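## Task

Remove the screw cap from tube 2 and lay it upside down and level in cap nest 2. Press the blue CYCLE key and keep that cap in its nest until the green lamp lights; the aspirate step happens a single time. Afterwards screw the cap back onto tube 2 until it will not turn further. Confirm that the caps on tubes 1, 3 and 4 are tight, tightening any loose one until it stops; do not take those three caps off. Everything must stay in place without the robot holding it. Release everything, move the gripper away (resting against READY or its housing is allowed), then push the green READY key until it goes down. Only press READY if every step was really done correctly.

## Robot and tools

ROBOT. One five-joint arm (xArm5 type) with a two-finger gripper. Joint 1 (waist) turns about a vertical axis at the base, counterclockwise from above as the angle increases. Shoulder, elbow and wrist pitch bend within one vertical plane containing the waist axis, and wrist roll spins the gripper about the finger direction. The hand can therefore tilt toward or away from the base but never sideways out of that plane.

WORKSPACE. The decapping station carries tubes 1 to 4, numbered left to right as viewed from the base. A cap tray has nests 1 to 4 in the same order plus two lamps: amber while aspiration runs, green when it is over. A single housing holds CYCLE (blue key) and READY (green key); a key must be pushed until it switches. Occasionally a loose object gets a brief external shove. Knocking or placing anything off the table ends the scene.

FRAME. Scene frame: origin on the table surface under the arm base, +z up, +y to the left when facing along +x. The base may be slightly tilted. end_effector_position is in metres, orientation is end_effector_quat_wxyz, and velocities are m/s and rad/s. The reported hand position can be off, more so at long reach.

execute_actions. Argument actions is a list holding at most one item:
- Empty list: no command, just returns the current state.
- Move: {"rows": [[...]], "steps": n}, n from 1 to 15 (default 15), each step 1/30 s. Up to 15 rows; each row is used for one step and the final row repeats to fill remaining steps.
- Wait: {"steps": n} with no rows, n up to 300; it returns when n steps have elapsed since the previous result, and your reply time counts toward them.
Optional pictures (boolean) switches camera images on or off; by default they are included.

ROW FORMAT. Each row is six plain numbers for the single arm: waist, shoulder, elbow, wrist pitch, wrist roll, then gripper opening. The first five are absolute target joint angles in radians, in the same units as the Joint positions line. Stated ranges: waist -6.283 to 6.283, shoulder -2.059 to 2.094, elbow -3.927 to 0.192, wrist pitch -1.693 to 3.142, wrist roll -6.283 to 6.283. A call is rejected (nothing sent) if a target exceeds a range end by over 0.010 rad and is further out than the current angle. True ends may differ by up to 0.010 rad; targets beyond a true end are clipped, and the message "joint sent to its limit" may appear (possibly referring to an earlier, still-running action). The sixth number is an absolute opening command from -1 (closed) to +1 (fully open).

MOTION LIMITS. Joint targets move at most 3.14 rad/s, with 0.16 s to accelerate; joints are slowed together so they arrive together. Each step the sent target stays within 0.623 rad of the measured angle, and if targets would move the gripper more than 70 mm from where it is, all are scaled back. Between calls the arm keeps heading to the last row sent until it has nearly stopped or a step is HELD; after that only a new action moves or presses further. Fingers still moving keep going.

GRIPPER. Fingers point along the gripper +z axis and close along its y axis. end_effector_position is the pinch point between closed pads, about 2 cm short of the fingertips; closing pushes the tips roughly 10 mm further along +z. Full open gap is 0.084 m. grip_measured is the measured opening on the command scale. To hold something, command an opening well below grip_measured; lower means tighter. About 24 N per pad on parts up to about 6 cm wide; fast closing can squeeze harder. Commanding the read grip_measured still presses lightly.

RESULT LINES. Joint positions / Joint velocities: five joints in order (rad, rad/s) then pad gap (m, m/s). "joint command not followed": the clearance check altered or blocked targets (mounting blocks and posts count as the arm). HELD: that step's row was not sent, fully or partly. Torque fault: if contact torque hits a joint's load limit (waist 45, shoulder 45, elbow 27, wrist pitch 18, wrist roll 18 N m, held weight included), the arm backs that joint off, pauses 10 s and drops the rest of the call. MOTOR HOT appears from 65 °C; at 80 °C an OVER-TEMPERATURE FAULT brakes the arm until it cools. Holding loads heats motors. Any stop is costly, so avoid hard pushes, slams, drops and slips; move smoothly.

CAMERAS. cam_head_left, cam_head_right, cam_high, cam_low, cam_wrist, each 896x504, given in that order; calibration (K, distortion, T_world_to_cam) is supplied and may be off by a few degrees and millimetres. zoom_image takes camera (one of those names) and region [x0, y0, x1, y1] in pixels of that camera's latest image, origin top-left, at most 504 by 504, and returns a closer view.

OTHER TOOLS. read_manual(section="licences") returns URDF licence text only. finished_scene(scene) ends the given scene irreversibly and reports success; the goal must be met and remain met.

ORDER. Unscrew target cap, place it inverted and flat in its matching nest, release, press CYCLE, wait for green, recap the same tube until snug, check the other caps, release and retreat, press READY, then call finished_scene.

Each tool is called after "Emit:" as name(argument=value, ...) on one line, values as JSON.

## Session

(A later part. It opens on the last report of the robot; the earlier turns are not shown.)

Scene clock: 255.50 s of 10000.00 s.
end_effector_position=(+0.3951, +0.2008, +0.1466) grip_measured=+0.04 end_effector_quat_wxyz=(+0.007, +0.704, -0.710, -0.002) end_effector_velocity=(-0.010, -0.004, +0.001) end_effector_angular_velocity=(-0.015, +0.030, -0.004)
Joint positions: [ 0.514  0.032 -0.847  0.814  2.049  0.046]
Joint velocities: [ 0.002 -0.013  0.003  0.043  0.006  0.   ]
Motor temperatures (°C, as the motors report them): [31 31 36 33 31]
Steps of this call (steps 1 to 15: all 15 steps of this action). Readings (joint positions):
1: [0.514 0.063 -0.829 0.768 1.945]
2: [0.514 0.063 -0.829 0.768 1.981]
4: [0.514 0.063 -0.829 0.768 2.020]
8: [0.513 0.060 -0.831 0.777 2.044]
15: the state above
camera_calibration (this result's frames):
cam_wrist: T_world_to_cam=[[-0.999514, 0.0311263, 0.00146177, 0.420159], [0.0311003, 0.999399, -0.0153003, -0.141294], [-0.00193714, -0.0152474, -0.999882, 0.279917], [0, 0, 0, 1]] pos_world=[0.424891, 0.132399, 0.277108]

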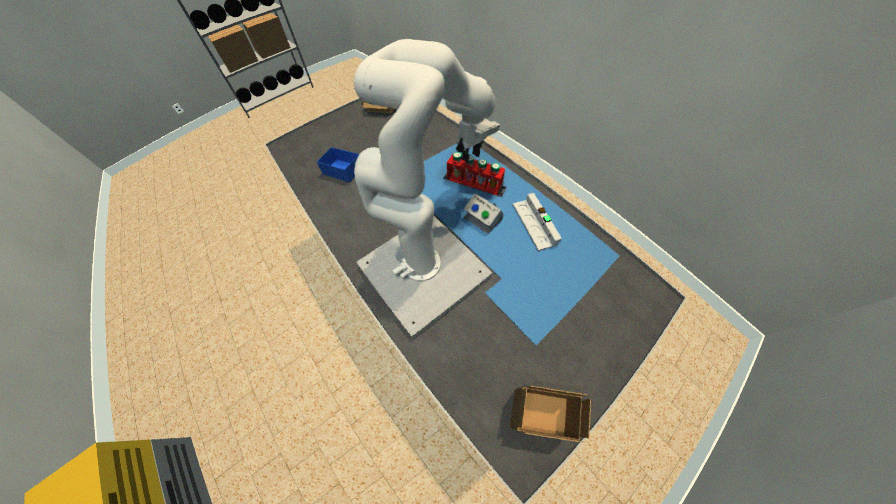

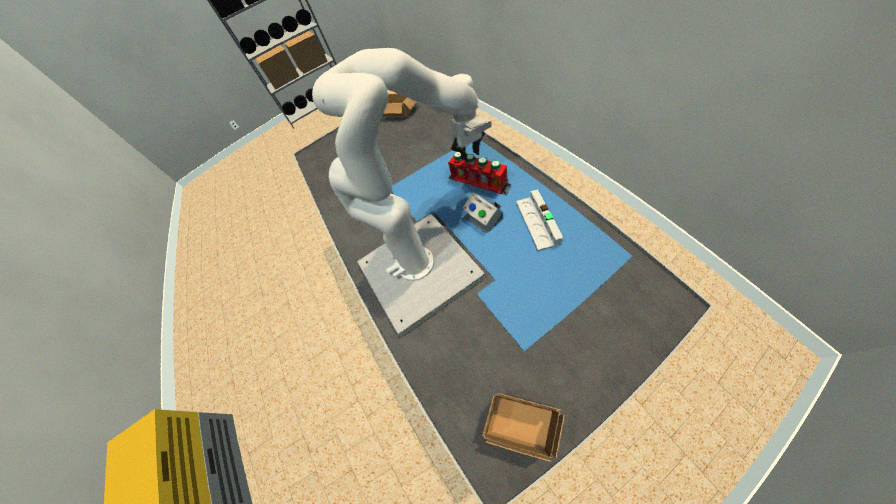

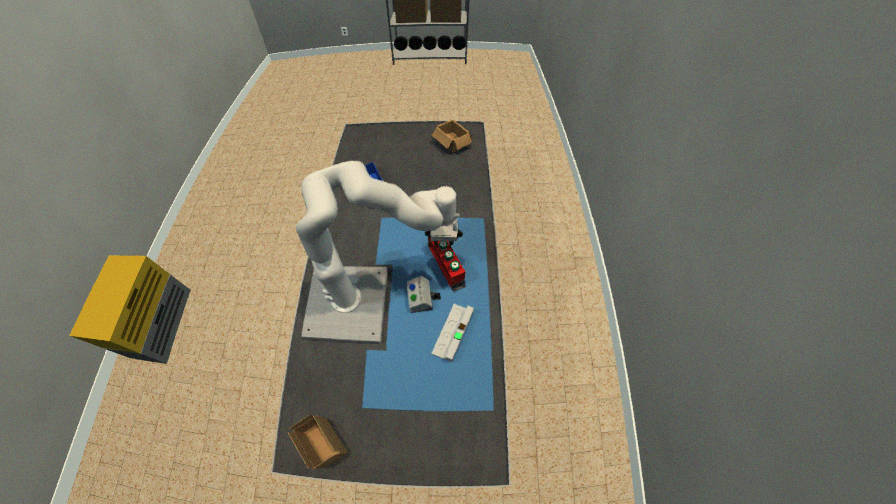

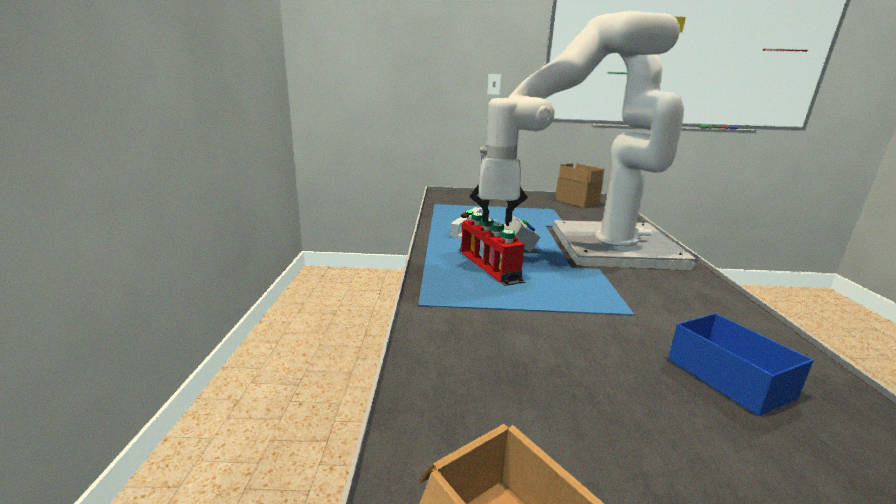

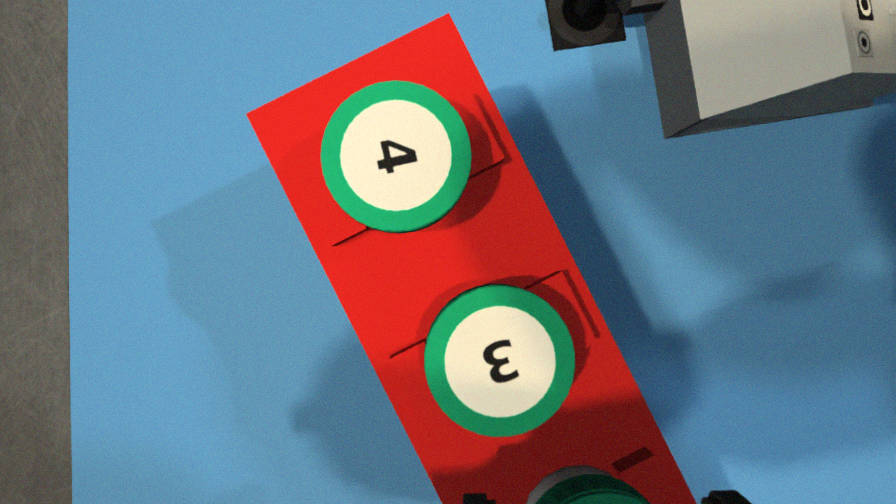

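Emit:
execute_actions(actions=[{"rows":[[0.514,0.04,-0.842,0.802,1.0,0.05]],"steps":15}], pictures=false)

Emit:
execute_actions(actions=[{"rows":[[0.514,0.064,-0.83,0.766,1.0,0.05],[0.514,0.064,-0.83,0.766,1.0,0.05],[0.514,0.064,-0.83,0.766,1.0,0.05],[0.514,0.064,-0.83,0.766,1.0,0.05],[0.514,0.064,-0.83,0.766,1.0,0.05],[0.514,0.064,-0.83,0.766,1.0,0.05],[0.514,0.064,-0.83,0.766,1.0,0.05],[0.514,0.064,-0.83,0.766,1.0,0.05],[0.514,0.064,-0.83,0.766,1.0,-0.7]],"steps":15}], pictures=false)

Emit:
execute_actions(actions=[{"rows":[[0.514,0.064,-0.83,0.766,2.05,-0.7]],"steps":15}], pictures=false)

Emit:
execute_actions(actions=[{"rows":[[0.514,0.064,-0.83,0.766,2.05,-0.7],[0.514,0.064,-0.83,0.766,2.05,-0.7],[0.514,0.064,-0.83,0.766,2.05,0.05],[0.514,0.064,-0.83,0.766,2.05,0.05],[0.514,0.064,-0.83,0.766,2.05,0.05],[0.514,0.064,-0.83,0.766,1.0,0.05]],"steps":15}], pictures=false)

Emit:
execute_actions(actions=[{"rows":[[0.514,0.064,-0.83,0.766,1.0,0.05],[0.514,0.064,-0.83,0.766,1.0,0.05],[0.514,0.064,-0.83,0.766,1.0,0.05],[0.514,0.064,-0.83,0.766,1.0,0.05],[0.514,0.064,-0.83,0.766,1.0,0.05],[0.514,0.064,-0.83,0.766,1.0,0.05],[0.514,0.064,-0.83,0.766,1.0,0.05],[0.514,0.064,-0.83,0.766,1.0,-0.7]],"steps":14}], pictures=false)

Emit:
execute_actions(actions=[{"rows":[[0.514,0.066,-0.829,0.763,2.05,-0.7]],"steps":15}], pictures=false)

Emit:
execute_actions(actions=[{"rows":[[0.514,0.066,-0.829,0.763,2.05,-0.7],[0.514,0.066,-0.829,0.763,2.05,-0.7],[0.514,0.066,-0.829,0.763,2.05,0.05],[0.514,0.066,-0.829,0.763,2.05,0.05],[0.514,0.066,-0.829,0.763,2.05,0.05],[0.514,0.066,-0.829,0.763,1.0,0.05]],"steps":15}], pictures=false)

Emit:
execute_actions(actions=[{"rows":[[0.514,0.066,-0.829,0.763,1.0,0.05],[0.514,0.066,-0.829,0.763,1.0,0.05],[0.514,0.066,-0.829,0.763,1.0,0.05],[0.514,0.066,-0.829,0.763,1.0,0.05],[0.514,0.066,-0.829,0.763,1.0,0.05],[0.514,0.066,-0.829,0.763,1.0,0.05],[0.514,0.066,-0.829,0.763,1.0,0.05],[0.514,0.066,-0.829,0.763,1.0,-0.7]],"steps":14}], pictures=false)

Emit:
execute_actions(actions=[{"rows":[[0.514,0.066,-0.829,0.763,2.05,-0.7]],"steps":15}], pictures=false)

Emit:
execute_actions(actions=[{"rows":[[0.514,0.066,-0.829,0.763,2.05,-0.7],[0.514,0.066,-0.829,0.763,2.05,-0.7],[0.514,0.066,-0.829,0.763,2.05,0.05],[0.514,0.066,-0.829,0.763,2.05,0.05],[0.514,0.066,-0.829,0.763,2.05,0.05],[0.514,-0.004,-0.878,0.882,2.05,0.05]],"steps":15}], pictures=false)

Emit:
execute_actions(actions=[{"rows":[[0.6,-0.25,-0.8,1.05,1.4,0.05]],"steps":15}], pictures=false)

Emit:
execute_actions(actions=[{"rows":[[0.6,-0.25,-0.8,1.05,1.4,0.05]],"steps":10}])

Scene clock: 270.13 s of 10000.00 s.
end_effector_position=(+0.3945, +0.2007, +0.1421) grip_measured=+0.04 end_effector_quat_wxyz=(+0.006, +0.943, -0.332, -0.006) end_effector_velocity=(+0.001, -0.000, -0.001) end_effector_angular_velocity=(+0.026, +0.008, +1.670)
Joint positions: [ 0.514  0.04  -0.842  0.803  1.148  0.046]
Joint velocities: [-0.001  0.002  0.002 -0.008 -1.671 -0.   ]
Motor temperatures (°C, as the motors report them): [31 31 36 33 31]
Steps of this call (steps 1 to 15: the robot went on to your last target; steps 16 to 424: nothing new was sent; steps 425 to 439: all 15 steps of this action). Readings (joint positions):
425: [0.514 0.030 -0.848 0.818 2.050]
426: [0.514 0.030 -0.848 0.818 2.046]
428: [0.514 0.031 -0.848 0.817 2.003]
432: [0.514 0.035 -0.845 0.810 1.725]
439: the state above

Scene clock: 270.63 s of 10000.00 s.
end_effector_position=(+0.3950, +0.2015, +0.1305) grip_measured=-0.25 end_effector_quat_wxyz=(+0.004, +0.965, -0.261, -0.005) end_effector_velocity=(-0.000, -0.001, -0.001) end_effector_angular_velocity=(-0.001, +0.001, +0.006)
Joint positions: [ 0.515  0.063 -0.831  0.765  1.001  0.033]
Joint velocities: [-0.001  0.001  0.001 -0.001 -0.007 -0.   ]
Motor temperatures (°C, as the motors report them): [31 31 36 33 31]
Steps of this call (steps 1 to 15: all 15 steps of this action). Readings (joint positions):
1: [0.514 0.040 -0.842 0.802 1.100]
2: [0.514 0.041 -0.842 0.800 1.066]
4: [0.514 0.050 -0.838 0.786 1.029]
8: [0.514 0.062 -0.830 0.771 1.006]
15: the state above

Scene clock: 271.13 s of 10000.00 s.
end_effector_position=(+0.3937, +0.2004, +0.1296) grip_measured=-0.24 end_effector_quat_wxyz=(+0.008, +0.755, -0.656, -0.003) end_effector_velocity=(-0.004, -0.002, -0.003) end_effector_angular_velocity=(-0.032, -0.001, -1.671)
Joint positions: [ 0.514  0.063 -0.829  0.768  1.901  0.033]
Joint velocities: [ 0.001 -0.001  0.007  0.007  1.672  0.   ]
Motor temperatures (°C, as the motors report them): [31 31 36 33 31]
Steps of this call (steps 1 to 15: all 15 steps of this action). Readings (joint positions):
1: [0.515 0.063 -0.831 0.765 1.001]
2: [0.515 0.063 -0.831 0.765 1.004]
4: [0.515 0.063 -0.831 0.765 1.047]
8: [0.514 0.063 -0.831 0.766 1.324]
15: the state above

Scene clock: 271.63 s of 10000.00 s.
end_effector_position=(+0.3944, +0.2004, +0.1293) grip_measured=+0.04 end_effector_quat_wxyz=(+0.007, +0.857, -0.516, -0.004) end_effector_velocity=(-0.001, +0.002, +0.001) end_effector_angular_velocity=(+0.040, +0.018, +2.703)
Joint positions: [ 0.514  0.065 -0.83   0.766  1.554  0.046]
Joint velocities: [ 0.004 -0.003 -0.001  0.003 -2.699  0.   ]
Motor temperatures (°C, as the motors report them): [31 31 36 33 31]
Steps of this call (steps 1 to 15: all 15 steps of this action). Readings (joint positions):
1: [0.514 0.063 -0.829 0.768 1.950]
2: [0.514 0.063 -0.829 0.768 1.984]
4: [0.514 0.063 -0.829 0.768 2.021]
8: [0.512 0.066 -0.829 0.765 2.028]
15: the state above

Scene clock: 272.10 s of 10000.00 s.
end_effector_position=(+0.3952, +0.2015, +0.1302) grip_measured=-0.25 end_effector_quat_wxyz=(+0.004, +0.965, -0.263, -0.005) end_effector_velocity=(-0.001, -0.000, -0.000) end_effector_angular_velocity=(-0.000, +0.001, +0.047)
Joint positions: [ 0.515  0.064 -0.831  0.764  1.004  0.033]
Joint velocities: [-0.    -0.001  0.002  0.    -0.047 -0.   ]
Motor temperatures (°C, as the motors report them): [31 31 36 33 31]
Steps of this call (steps 1 to 14: all 14 steps of this action). Readings (joint positions):
1: [0.514 0.064 -0.830 0.766 1.464]
2: [0.514 0.064 -0.830 0.766 1.376]
4: [0.514 0.064 -0.830 0.766 1.219]
8: [0.514 0.064 -0.830 0.766 1.045]
14: the state above

Scene clock: 272.60 s of 10000.00 s.
end_effector_position=(+0.3937, +0.2002, +0.1287) grip_measured=-0.24 end_effector_quat_wxyz=(+0.008, +0.757, -0.653, -0.004) end_effector_velocity=(-0.004, -0.002, -0.006) end_effector_angular_velocity=(-0.033, -0.002, -1.721)
Joint positions: [ 0.514  0.065 -0.828  0.765  1.894  0.033]
Joint velocities: [ 0.001  0.009  0.007 -0.004  1.721  0.   ]
Motor temperatures (°C, as the motors report them): [31 31 36 33 31]
Steps of this call (steps 1 to 15: all 15 steps of this action). Readings (joint positions):
1: [0.515 0.064 -0.831 0.764 1.003]
2: [0.515 0.064 -0.831 0.764 1.005]
4: [0.515 0.064 -0.831 0.765 1.044]
8: [0.514 0.064 -0.830 0.765 1.314]
15: the state above

Scene clock: 273.10 s of 10000.00 s.
end_effector_position=(+0.3940, +0.2003, +0.1278) grip_measured=+0.04 end_effector_quat_wxyz=(+0.007, +0.857, -0.516, -0.005) end_effector_velocity=(-0.000, +0.002, +0.002) end_effector_angular_velocity=(+0.043, +0.018, +2.704)
Joint positions: [ 0.514  0.067 -0.828  0.763  1.554  0.046]
Joint velocities: [ 0.004 -0.005 -0.001  0.004 -2.7    0.   ]
Motor temperatures (°C, as the motors report them): [31 31 36 33 31]
Steps of this call (steps 1 to 15: all 15 steps of this action). Readings (joint positions):
1: [0.514 0.065 -0.828 0.766 1.945]
2: [0.514 0.065 -0.828 0.766 1.980]
4: [0.514 0.065 -0.828 0.766 2.020]
8: [0.513 0.068 -0.828 0.762 2.028]
15: the state above

Scene clock: 273.57 s of 10000.00 s.
end_effector_position=(+0.3952, +0.2015, +0.1293) grip_measured=-0.25 end_effector_quat_wxyz=(+0.004, +0.965, -0.263, -0.005) end_effector_velocity=(-0.001, -0.001, -0.001) end_effector_angular_velocity=(-0.001, +0.003, +0.046)
Joint positions: [ 0.515  0.066 -0.831  0.761  1.004  0.033]
Joint velocities: [-0.001 -0.001  0.002  0.002 -0.047  0.   ]
Motor temperatures (°C, as the motors report them): [31 31 36 33 31]
Steps of this call (steps 1 to 14: all 14 steps of this action). Readings (joint positions):
1: [0.514 0.067 -0.828 0.763 1.464]
2: [0.514 0.067 -0.829 0.763 1.376]
4: [0.514 0.067 -0.829 0.763 1.219]
8: [0.514 0.066 -0.829 0.763 1.045]
14: the state above

Scene clock: 274.07 s of 10000.00 s.
end_effector_position=(+0.3936, +0.2004, +0.1286) grip_measured=-0.25 end_effector_quat_wxyz=(+0.008, +0.757, -0.653, -0.003) end_effector_velocity=(-0.003, +0.000, -0.000) end_effector_angular_velocity=(-0.030, -0.007, -1.718)
Joint positions: [ 0.514  0.065 -0.828  0.765  1.894  0.033]
Joint velocities: [ 0.003 -0.004  0.004  0.007  1.721  0.   ]
Motor temperatures (°C, as the motors report them): [31 31 36 33 31]
Steps of this call (steps 1 to 15: all 15 steps of this action). Readings (joint positions):
1: [0.515 0.066 -0.831 0.761 1.003]
2: [0.515 0.066 -0.831 0.761 1.005]
4: [0.515 0.066 -0.830 0.762 1.044]
8: [0.514 0.066 -0.830 0.763 1.314]
15: the state above

Scene clock: 274.57 s of 10000.00 s.
end_effector_position=(+0.3970, +0.2017, +0.1676) grip_measured=+0.04 end_effector_quat_wxyz=(+0.006, +0.704, -0.710, -0.002) end_effector_velocity=(-0.022, -0.010, +0.004) end_effector_angular_velocity=(-0.037, +0.072, -0.004)
Joint positions: [ 0.514 -0.001 -0.876  0.873  2.049  0.046]
Joint velocities: [ 0.002 -0.028  0.001  0.108  0.006  0.   ]
Motor temperatures (°C, as the motors report them): [31 31 36 33 31]
Steps of this call (steps 1 to 15: all 15 steps of this action). Readings (joint positions):
1: [0.514 0.065 -0.828 0.765 1.945]
2: [0.514 0.065 -0.828 0.765 1.980]
4: [0.515 0.065 -0.828 0.765 2.019]
8: [0.513 0.060 -0.832 0.780 2.044]
15: the state above

Scene clock: 275.07 s of 10000.00 s.
end_effector_position=(+0.3389, +0.2093, +0.2274) grip_measured=+0.04 end_effector_quat_wxyz=(+0.005, +0.907, -0.422, -0.005) end_effector_velocity=(-0.034, -0.009, +0.005) end_effector_angular_velocity=(-0.024, +0.047, +0.333)
Joint positions: [ 0.597 -0.242 -0.803  1.044  1.425  0.046]
Joint velocities: [ 0.027 -0.079  0.051  0.081 -0.306 -0.   ]
Motor temperatures (°C, as the motors report them): [31 31 36 33 31]
Steps of this call (steps 1 to 15: all 15 steps of this action). Readings (joint positions):
1: [0.514 -0.001 -0.876 0.876 2.049]
2: [0.514 -0.003 -0.876 0.880 2.046]
4: [0.519 -0.019 -0.869 0.894 2.003]
8: [0.556 -0.124 -0.838 0.965 1.736]
15: the state above

Scene clock: 275.40 s of 10000.00 s.
end_effector_position=(+0.3366, +0.2090, +0.2284) grip_measured=+0.04 end_effector_quat_wxyz=(+0.006, +0.912, -0.410, -0.005) end_effector_velocity=(-0.000, +0.001, +0.002) end_effector_angular_velocity=(+0.002, -0.003, +0.008)
Joint positions: [ 0.6   -0.249 -0.8    1.05   1.401  0.046]
Joint velocities: [ 0.002 -0.004 -0.001  0.002 -0.006  0.   ]
Motor temperatures (°C, as the motors report them): [31 31 36 33 31]
Steps of this call (steps 1 to 10: all 10 steps of this action). Readings (joint positions):
1: [0.598 -0.244 -0.802 1.046 1.416]
2: [0.599 -0.246 -0.801 1.047 1.411]
4: [0.599 -0.247 -0.800 1.049 1.405]
8: [0.600 -0.249 -0.800 1.050 1.401]
10: the state above
camera_calibration (this result's frames):
cam_wrist: T_world_to_cam=[[-0.762429, -0.647056, 0.00438951, 0.422605], [-0.647071, 0.762417, -0.00445251, 0.128938], [-0.000465614, -0.00623505, -0.99998, 0.359322], [0, 0, 0, 1]] pos_world=[0.405806, 0.177385, 0.358034]

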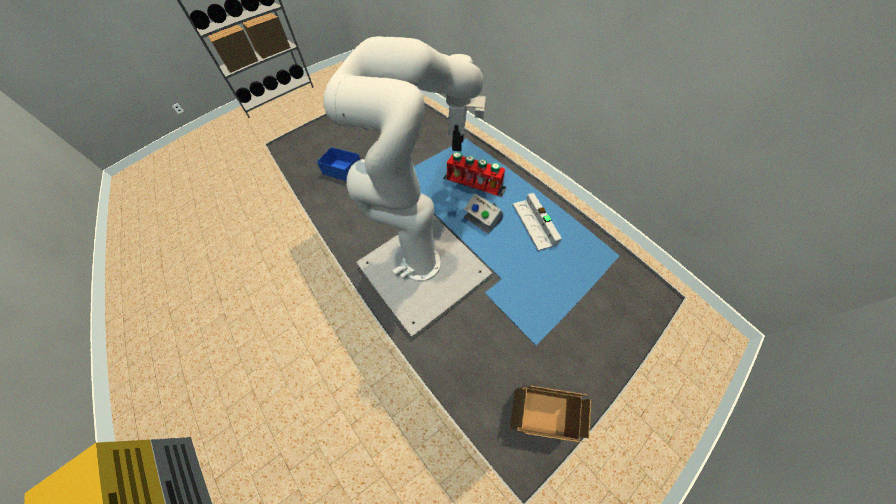

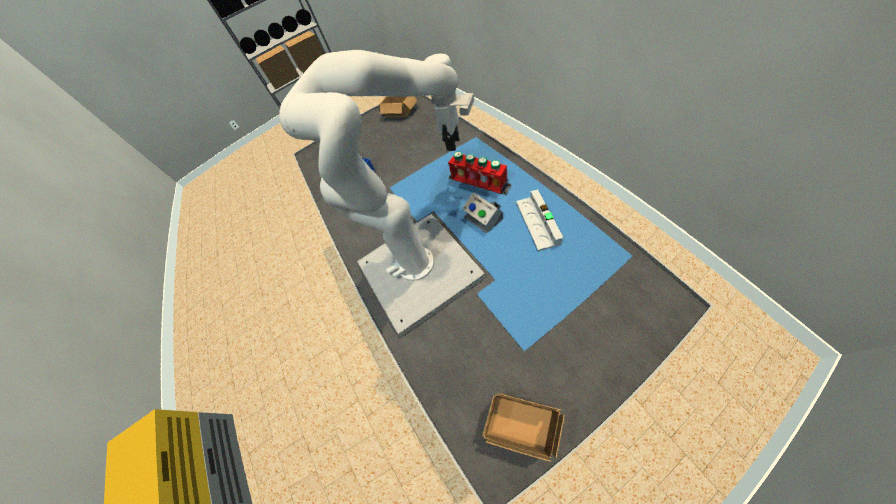

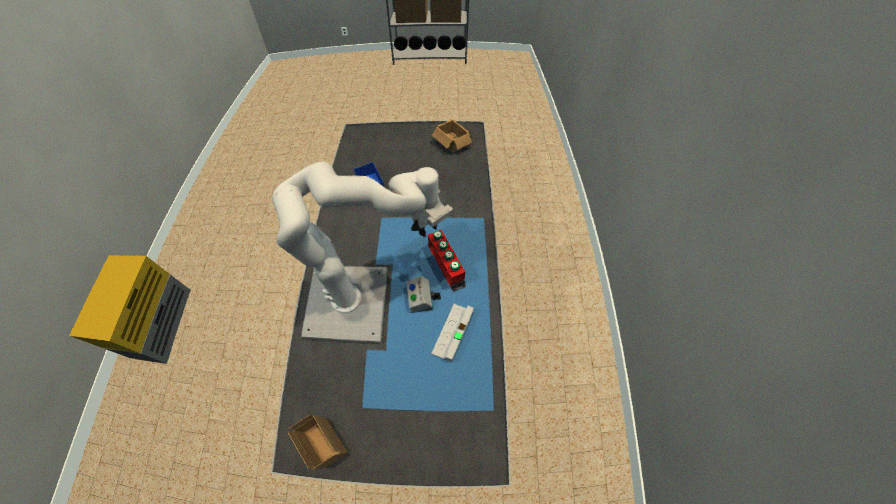

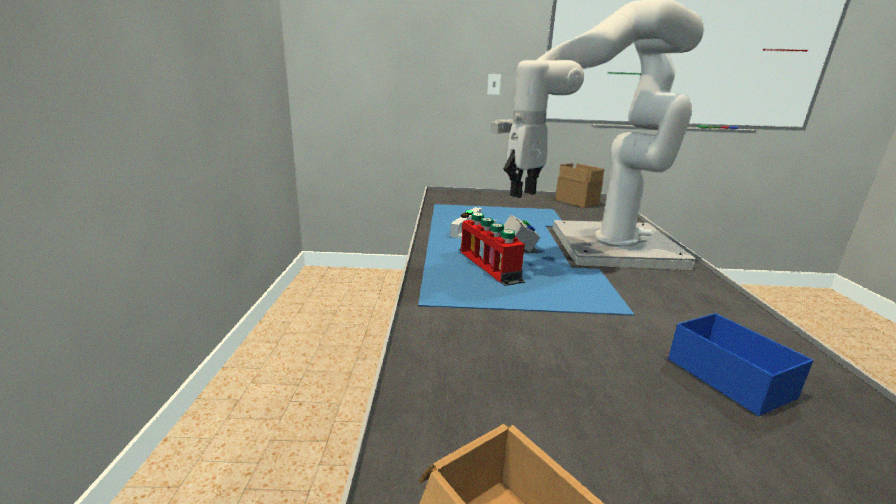

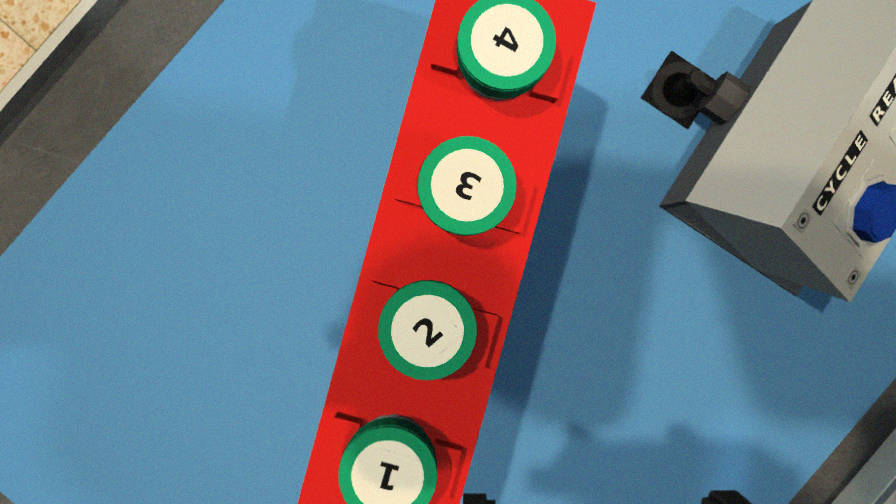

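Emit:
execute_actions(actions=[{"rows":[[0.514,-0.004,-0.878,0.882,1.0,0.05]],"steps":15}], pictures=false)

Emit:
execute_actions(actions=[{"rows":[[0.514,0.066,-0.829,0.763,1.0,0.05],[0.514,0.066,-0.829,0.763,1.0,0.05],[0.514,0.066,-0.829,0.763,1.0,0.05],[0.514,0.066,-0.829,0.763,1.0,0.05],[0.514,0.066,-0.829,0.763,1.0,0.05],[0.514,0.066,-0.829,0.763,1.0,0.05],[0.514,0.066,-0.829,0.763,1.0,0.05],[0.514,0.066,-0.829,0.763,1.0,0.05],[0.514,0.066,-0.829,0.763,1.0,0.05],[0.514,0.066,-0.829,0.763,1.0,0.05],[0.514,0.066,-0.829,0.763,1.0,-0.8]],"steps":15}], pictures=false)

Emit:
execute_actions(actions=[{"rows":[[0.514,0.066,-0.829,0.763,1.0,-0.8],[0.514,0.066,-0.829,0.763,2.05,-0.8]],"steps":15}], pictures=false)

Emit:
execute_actions(actions=[{"rows":[[0.514,0.066,-0.829,0.763,2.05,-0.8],[0.514,0.066,-0.829,0.763,2.05,-0.8],[0.514,0.066,-0.829,0.763,2.05,-0.8],[0.514,0.066,-0.829,0.763,2.05,0.05],[0.514,0.066,-0.829,0.763,2.05,0.05],[0.514,0.066,-0.829,0.763,2.05,0.05],[0.514,-0.004,-0.878,0.882,2.05,0.05]],"steps":15}], pictures=false)

Emit:
execute_actions(actions=[{"rows":[[0.4,-0.02,-0.89,0.91,1.4,0.05]],"steps":12}], pictures=false)

Emit:
execute_actions(actions=[{"rows":[[0.287,0.02,-0.908,0.888,0.84,0.05]],"steps":15}], pictures=false)

Emit:
execute_actions(actions=[{"rows":[[0.287,0.09,-0.859,0.769,0.84,0.05],[0.287,0.09,-0.859,0.769,0.84,0.05],[0.287,0.09,-0.859,0.769,0.84,0.05],[0.287,0.09,-0.859,0.769,0.84,0.05],[0.287,0.09,-0.859,0.769,0.84,0.05],[0.287,0.09,-0.859,0.769,0.84,0.05],[0.287,0.09,-0.859,0.769,0.84,0.05],[0.287,0.09,-0.859,0.769,0.84,0.05],[0.287,0.09,-0.859,0.769,0.84,0.05],[0.287,0.09,-0.859,0.769,0.84,0.05],[0.287,0.09,-0.859,0.769,0.84,-0.8]],"steps":15}], pictures=false)

Emit:
execute_actions(actions=[{"rows":[[0.287,0.09,-0.859,0.769,0.84,-0.8],[0.287,0.09,-0.859,0.769,1.94,-0.8]],"steps":15}], pictures=false)

Emit:
execute_actions(actions=[{"rows":[[0.287,0.09,-0.859,0.769,1.94,-0.8],[0.287,0.09,-0.859,0.769,1.94,-0.8],[0.287,0.09,-0.859,0.769,1.94,-0.8],[0.287,0.09,-0.859,0.769,1.94,0.05],[0.287,0.09,-0.859,0.769,1.94,0.05],[0.287,0.09,-0.859,0.769,1.94,0.05],[0.287,0.02,-0.908,0.888,1.94,0.05]],"steps":15}], pictures=false)

Emit:
execute_actions(actions=[{"rows":[[0.6,-0.25,-0.8,1.05,1.4,0.05]],"steps":15}], pictures=false)

Emit:
execute_actions(actions=[{"rows":[[0.6,-0.25,-0.8,1.05,1.4,0.05]],"steps":12}])

Scene clock: 293.43 s of 10000.00 s.
end_effector_position=(+0.3948, +0.2017, +0.1703) grip_measured=+0.04 end_effector_quat_wxyz=(+0.005, +0.964, -0.265, -0.006) end_effector_velocity=(+0.022, +0.004, +0.001) end_effector_angular_velocity=(+0.022, -0.039, +0.093)
Joint positions: [ 0.516 -0.009 -0.876  0.886  1.009  0.046]
Joint velocities: [-0.013  0.036 -0.034 -0.046 -0.106  0.   ]
Motor temperatures (°C, as the motors report them): [31 31 37 33 31]
Steps of this call (steps 1 to 15: the robot went on to your last target; steps 16 to 526: nothing new was sent; steps 527 to 541: all 15 steps of this action). Readings (joint positions):
527: [0.600 -0.250 -0.800 1.050 1.400]
528: [0.599 -0.248 -0.801 1.048 1.396]
530: [0.591 -0.225 -0.810 1.030 1.353]
534: [0.545 -0.092 -0.850 0.943 1.146]
541: the state above

Scene clock: 293.93 s of 10000.00 s.
end_effector_position=(+0.3953, +0.2016, +0.1302) grip_measured=-0.25 end_effector_quat_wxyz=(+0.004, +0.965, -0.261, -0.004) end_effector_velocity=(-0.001, -0.001, -0.002) end_effector_angular_velocity=(+0.001, -0.001, -0.002)
Joint positions: [ 0.515  0.064 -0.831  0.763  1.     0.033]
Joint velocities: [-0.002 -0.001  0.008 -0.008  0.     0.001]
Motor temperatures (°C, as the motors report them): [31 31 37 33 31]
Steps of this call (steps 1 to 15: all 15 steps of this action). Readings (joint positions):
1: [0.515 -0.008 -0.877 0.884 1.006]
2: [0.515 -0.006 -0.877 0.880 1.004]
4: [0.515 0.013 -0.866 0.844 1.002]
8: [0.514 0.058 -0.832 0.782 1.000]
15: the state above

Scene clock: 294.43 s of 10000.00 s.
end_effector_position=(+0.3938, +0.2002, +0.1286) grip_measured=-0.25 end_effector_quat_wxyz=(+0.008, +0.775, -0.632, -0.004) end_effector_velocity=(-0.006, -0.000, -0.001) end_effector_angular_velocity=(-0.038, -0.005, -2.041)
Joint positions: [ 0.514  0.065 -0.828  0.765  1.839  0.033]
Joint velocities: [ 0.006 -0.005  0.008  0.01   2.047 -0.001]
Motor temperatures (°C, as the motors report them): [31 31 37 33 31]
Steps of this call (steps 1 to 15: all 15 steps of this action). Readings (joint positions):
1: [0.515 0.064 -0.831 0.763 1.000]
2: [0.515 0.064 -0.831 0.763 1.000]
4: [0.515 0.064 -0.831 0.763 1.018]
8: [0.514 0.064 -0.830 0.763 1.237]
15: the state above

Scene clock: 294.93 s of 10000.00 s.
end_effector_position=(+0.3978, +0.2020, +0.1670) grip_measured=+0.04 end_effector_quat_wxyz=(+0.004, +0.704, -0.710, -0.002) end_effector_velocity=(-0.017, -0.007, +0.031) end_effector_angular_velocity=(-0.026, +0.051, -0.001)
Joint positions: [ 0.513  0.001 -0.876  0.869  2.049  0.046]
Joint velocities: [ 0.003 -0.071 -0.03   0.159  0.005  0.001]
Motor temperatures (°C, as the motors report them): [31 31 37 33 31]
Steps of this call (steps 1 to 15: all 15 steps of this action). Readings (joint positions):
1: [0.514 0.065 -0.828 0.765 1.901]
2: [0.515 0.065 -0.828 0.765 1.950]
4: [0.515 0.065 -0.828 0.765 2.006]
8: [0.513 0.067 -0.829 0.765 2.042]
15: the state above

Scene clock: 295.33 s of 10000.00 s.
end_effector_position=(+0.4145, +0.1598, +0.1777) grip_measured=+0.04 end_effector_quat_wxyz=(+0.006, +0.850, -0.527, -0.004) end_effector_velocity=(+0.027, -0.070, +0.015) end_effector_angular_velocity=(+0.012, +0.003, +0.828)
Joint positions: [ 0.411 -0.018 -0.889  0.907  1.477  0.046]
Joint velocities: [-0.17  -0.025 -0.017  0.04  -0.999 -0.   ]
Motor temperatures (°C, as the motors report them): [31 31 37 33 31]
Steps of this call (steps 1 to 12: all 12 steps of this action). Readings (joint positions):
1: [0.513 -0.000 -0.876 0.873 2.049]
2: [0.513 -0.001 -0.876 0.876 2.046]
4: [0.506 -0.003 -0.877 0.882 2.003]
8: [0.457 -0.011 -0.884 0.896 1.729]
12: the state above

Scene clock: 295.83 s of 10000.00 s.
end_effector_position=(+0.4379, +0.1106, +0.1697) grip_measured=+0.04 end_effector_quat_wxyz=(+0.005, +0.954, -0.300, -0.006) end_effector_velocity=(+0.007, -0.009, +0.002) end_effector_angular_velocity=(+0.005, -0.010, +0.161)
Joint positions: [ 0.29   0.019 -0.907  0.889  0.855  0.046]
Joint velocities: [-0.022  0.006 -0.009 -0.008 -0.184  0.   ]
Motor temperatures (°C, as the motors report them): [31 31 37 33 31]
Steps of this call (steps 1 to 15: all 15 steps of this action). Readings (joint positions):
1: [0.407 -0.019 -0.889 0.908 1.450]
2: [0.404 -0.019 -0.890 0.908 1.429]
4: [0.394 -0.016 -0.891 0.907 1.367]
8: [0.338 0.003 -0.900 0.897 1.092]
15: the state above

Scene clock: 296.33 s of 10000.00 s.
end_effector_position=(+0.4376, +0.1096, +0.1298) grip_measured=-0.25 end_effector_quat_wxyz=(+0.005, +0.956, -0.293, -0.005) end_effector_velocity=(-0.000, -0.000, -0.000) end_effector_angular_velocity=(+0.001, -0.003, +0.000)
Joint positions: [ 0.288  0.088 -0.861  0.77   0.84   0.033]
Joint velocities: [ 0.    -0.002  0.005 -0.006 -0.     0.   ]
Motor temperatures (°C, as the motors report them): [31 31 37 33 31]
Steps of this call (steps 1 to 15: all 15 steps of this action). Readings (joint positions):
1: [0.289 0.019 -0.908 0.888 0.850]
2: [0.289 0.021 -0.907 0.885 0.847]
4: [0.288 0.038 -0.896 0.849 0.843]
8: [0.287 0.083 -0.862 0.788 0.841]
15: the state above

Scene clock: 296.83 s of 10000.00 s.
end_effector_position=(+0.4380, +0.1091, +0.1292) grip_measured=-0.25 end_effector_quat_wxyz=(+0.006, +0.751, -0.661, -0.002) end_effector_velocity=(+0.001, -0.003, +0.000) end_effector_angular_velocity=(-0.025, -0.014, -2.236)
Joint positions: [ 0.287  0.09  -0.86   0.767  1.687  0.033]
Joint velocities: [-0.007 -0.001  0.001  0.     2.229  0.003]
Motor temperatures (°C, as the motors report them): [31 31 37 33 31]
Steps of this call (steps 1 to 15: all 15 steps of this action). Readings (joint positions):
1: [0.288 0.088 -0.861 0.770 0.840]
2: [0.288 0.088 -0.860 0.770 0.840]
4: [0.288 0.088 -0.860 0.769 0.858]
8: [0.287 0.090 -0.860 0.768 1.076]
15: the state above

Scene clock: 297.33 s of 10000.00 s.
end_effector_position=(+0.4395, +0.1097, +0.1673) grip_measured=+0.04 end_effector_quat_wxyz=(-0.006, -0.662, +0.750, +0.001) end_effector_velocity=(-0.013, -0.002, +0.033) end_effector_angular_velocity=(-0.011, +0.042, -0.008)
Joint positions: [ 0.287  0.024 -0.905  0.877  1.939  0.046]
Joint velocities: [ 0.002 -0.067 -0.036  0.147  0.01   0.001]
Motor temperatures (°C, as the motors report them): [31 31 37 33 31]
Steps of this call (steps 1 to 15: all 15 steps of this action). Readings (joint positions):
1: [0.286 0.090 -0.860 0.767 1.756]
2: [0.286 0.090 -0.860 0.768 1.813]
4: [0.286 0.090 -0.860 0.768 1.884]
8: [0.287 0.088 -0.858 0.775 1.929]
15: the state above

Scene clock: 297.83 s of 10000.00 s.
end_effector_position=(+0.3496, +0.2011, +0.2232) grip_measured=+0.04 end_effector_quat_wxyz=(+0.006, +0.892, -0.453, -0.004) end_effector_velocity=(-0.155, +0.115, +0.084) end_effector_angular_velocity=(+0.030, -0.017, +1.179)
Joint positions: [ 0.566 -0.22  -0.812  1.031  1.463  0.046]
Joint velocities: [ 0.443 -0.391  0.137  0.226 -0.736  0.   ]
Motor temperatures (°C, as the motors report them): [31 31 37 33 31]
Steps of this call (steps 1 to 15: all 15 steps of this action). Readings (joint positions):
1: [0.287 0.023 -0.906 0.881 1.939]
2: [0.288 0.021 -0.905 0.884 1.935]
4: [0.310 0.002 -0.896 0.900 1.893]
8: [0.410 -0.084 -0.865 0.949 1.728]
15: the state above

Scene clock: 298.23 s of 10000.00 s.
end_effector_position=(+0.3368, +0.2087, +0.2283) grip_measured=+0.04 end_effector_quat_wxyz=(+0.006, +0.912, -0.410, -0.005) end_effector_velocity=(-0.001, +0.002, +0.002) end_effector_angular_velocity=(+0.002, -0.003, +0.013)
Joint positions: [ 0.599 -0.249 -0.8    1.05   1.401  0.046]
Joint velocities: [ 0.005 -0.006  0.     0.002 -0.007 -0.   ]
Motor temperatures (°C, as the motors report them): [31 31 37 33 31]
Steps of this call (steps 1 to 12: all 12 steps of this action). Readings (joint positions):
1: [0.578 -0.231 -0.809 1.037 1.442]
2: [0.586 -0.238 -0.806 1.041 1.428]
4: [0.593 -0.244 -0.802 1.046 1.413]
8: [0.598 -0.248 -0.800 1.049 1.403]
12: the state above
camera_calibration (this result's frames):
cam_wrist: T_world_to_cam=[[-0.762912, -0.646487, 0.00440905, 0.422621], [-0.646502, 0.762899, -0.00446149, 0.128932], [-0.000479366, -0.00625419, -0.99998, 0.359312], [0, 0, 0, 1]] pos_world=[0.40595, 0.177104, 0.358017]

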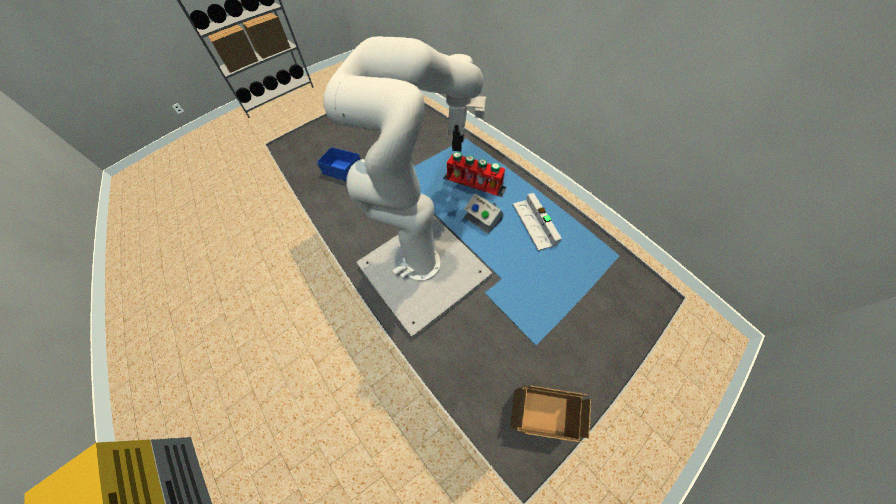

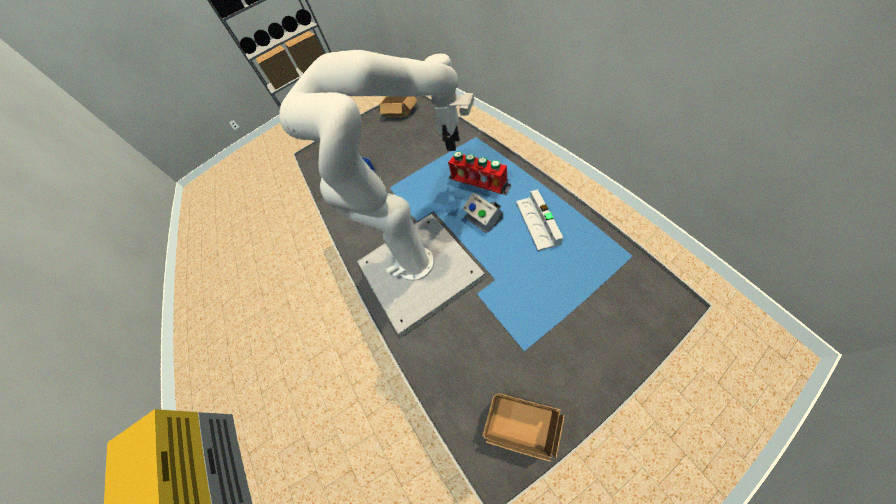

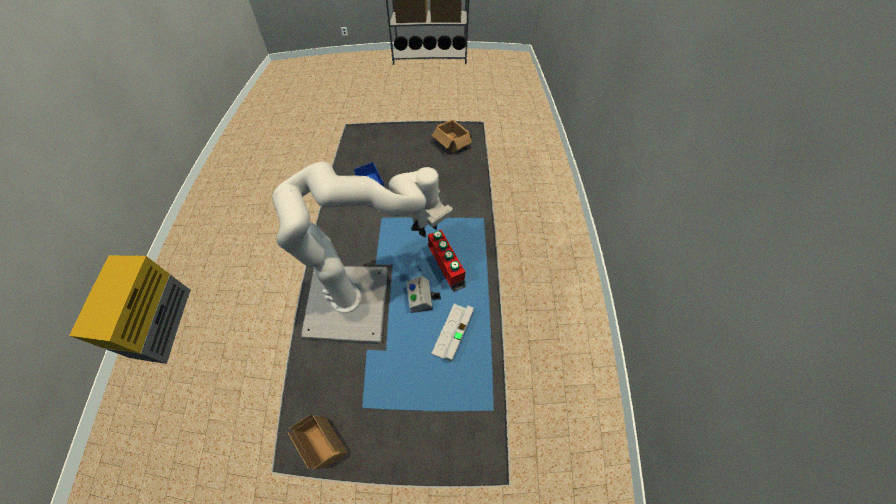

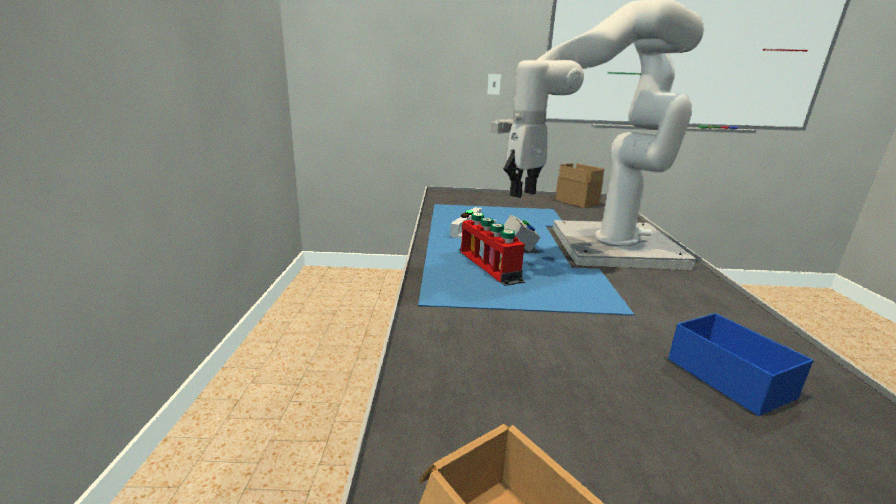

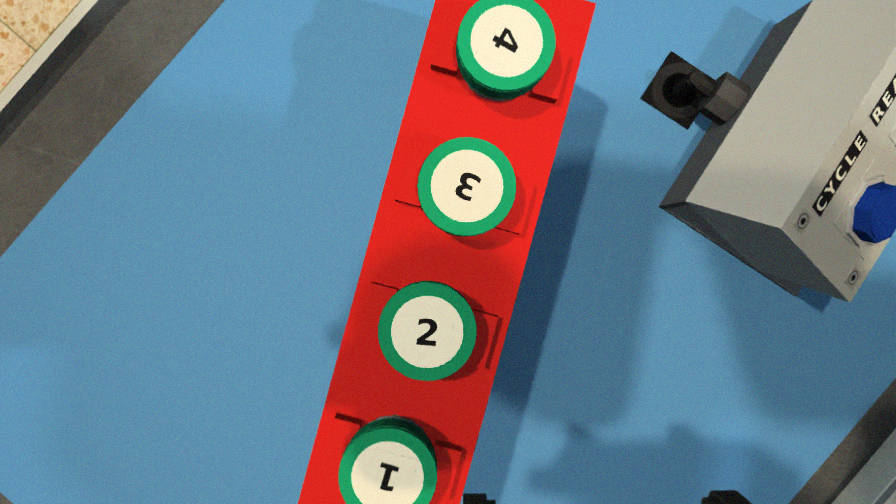

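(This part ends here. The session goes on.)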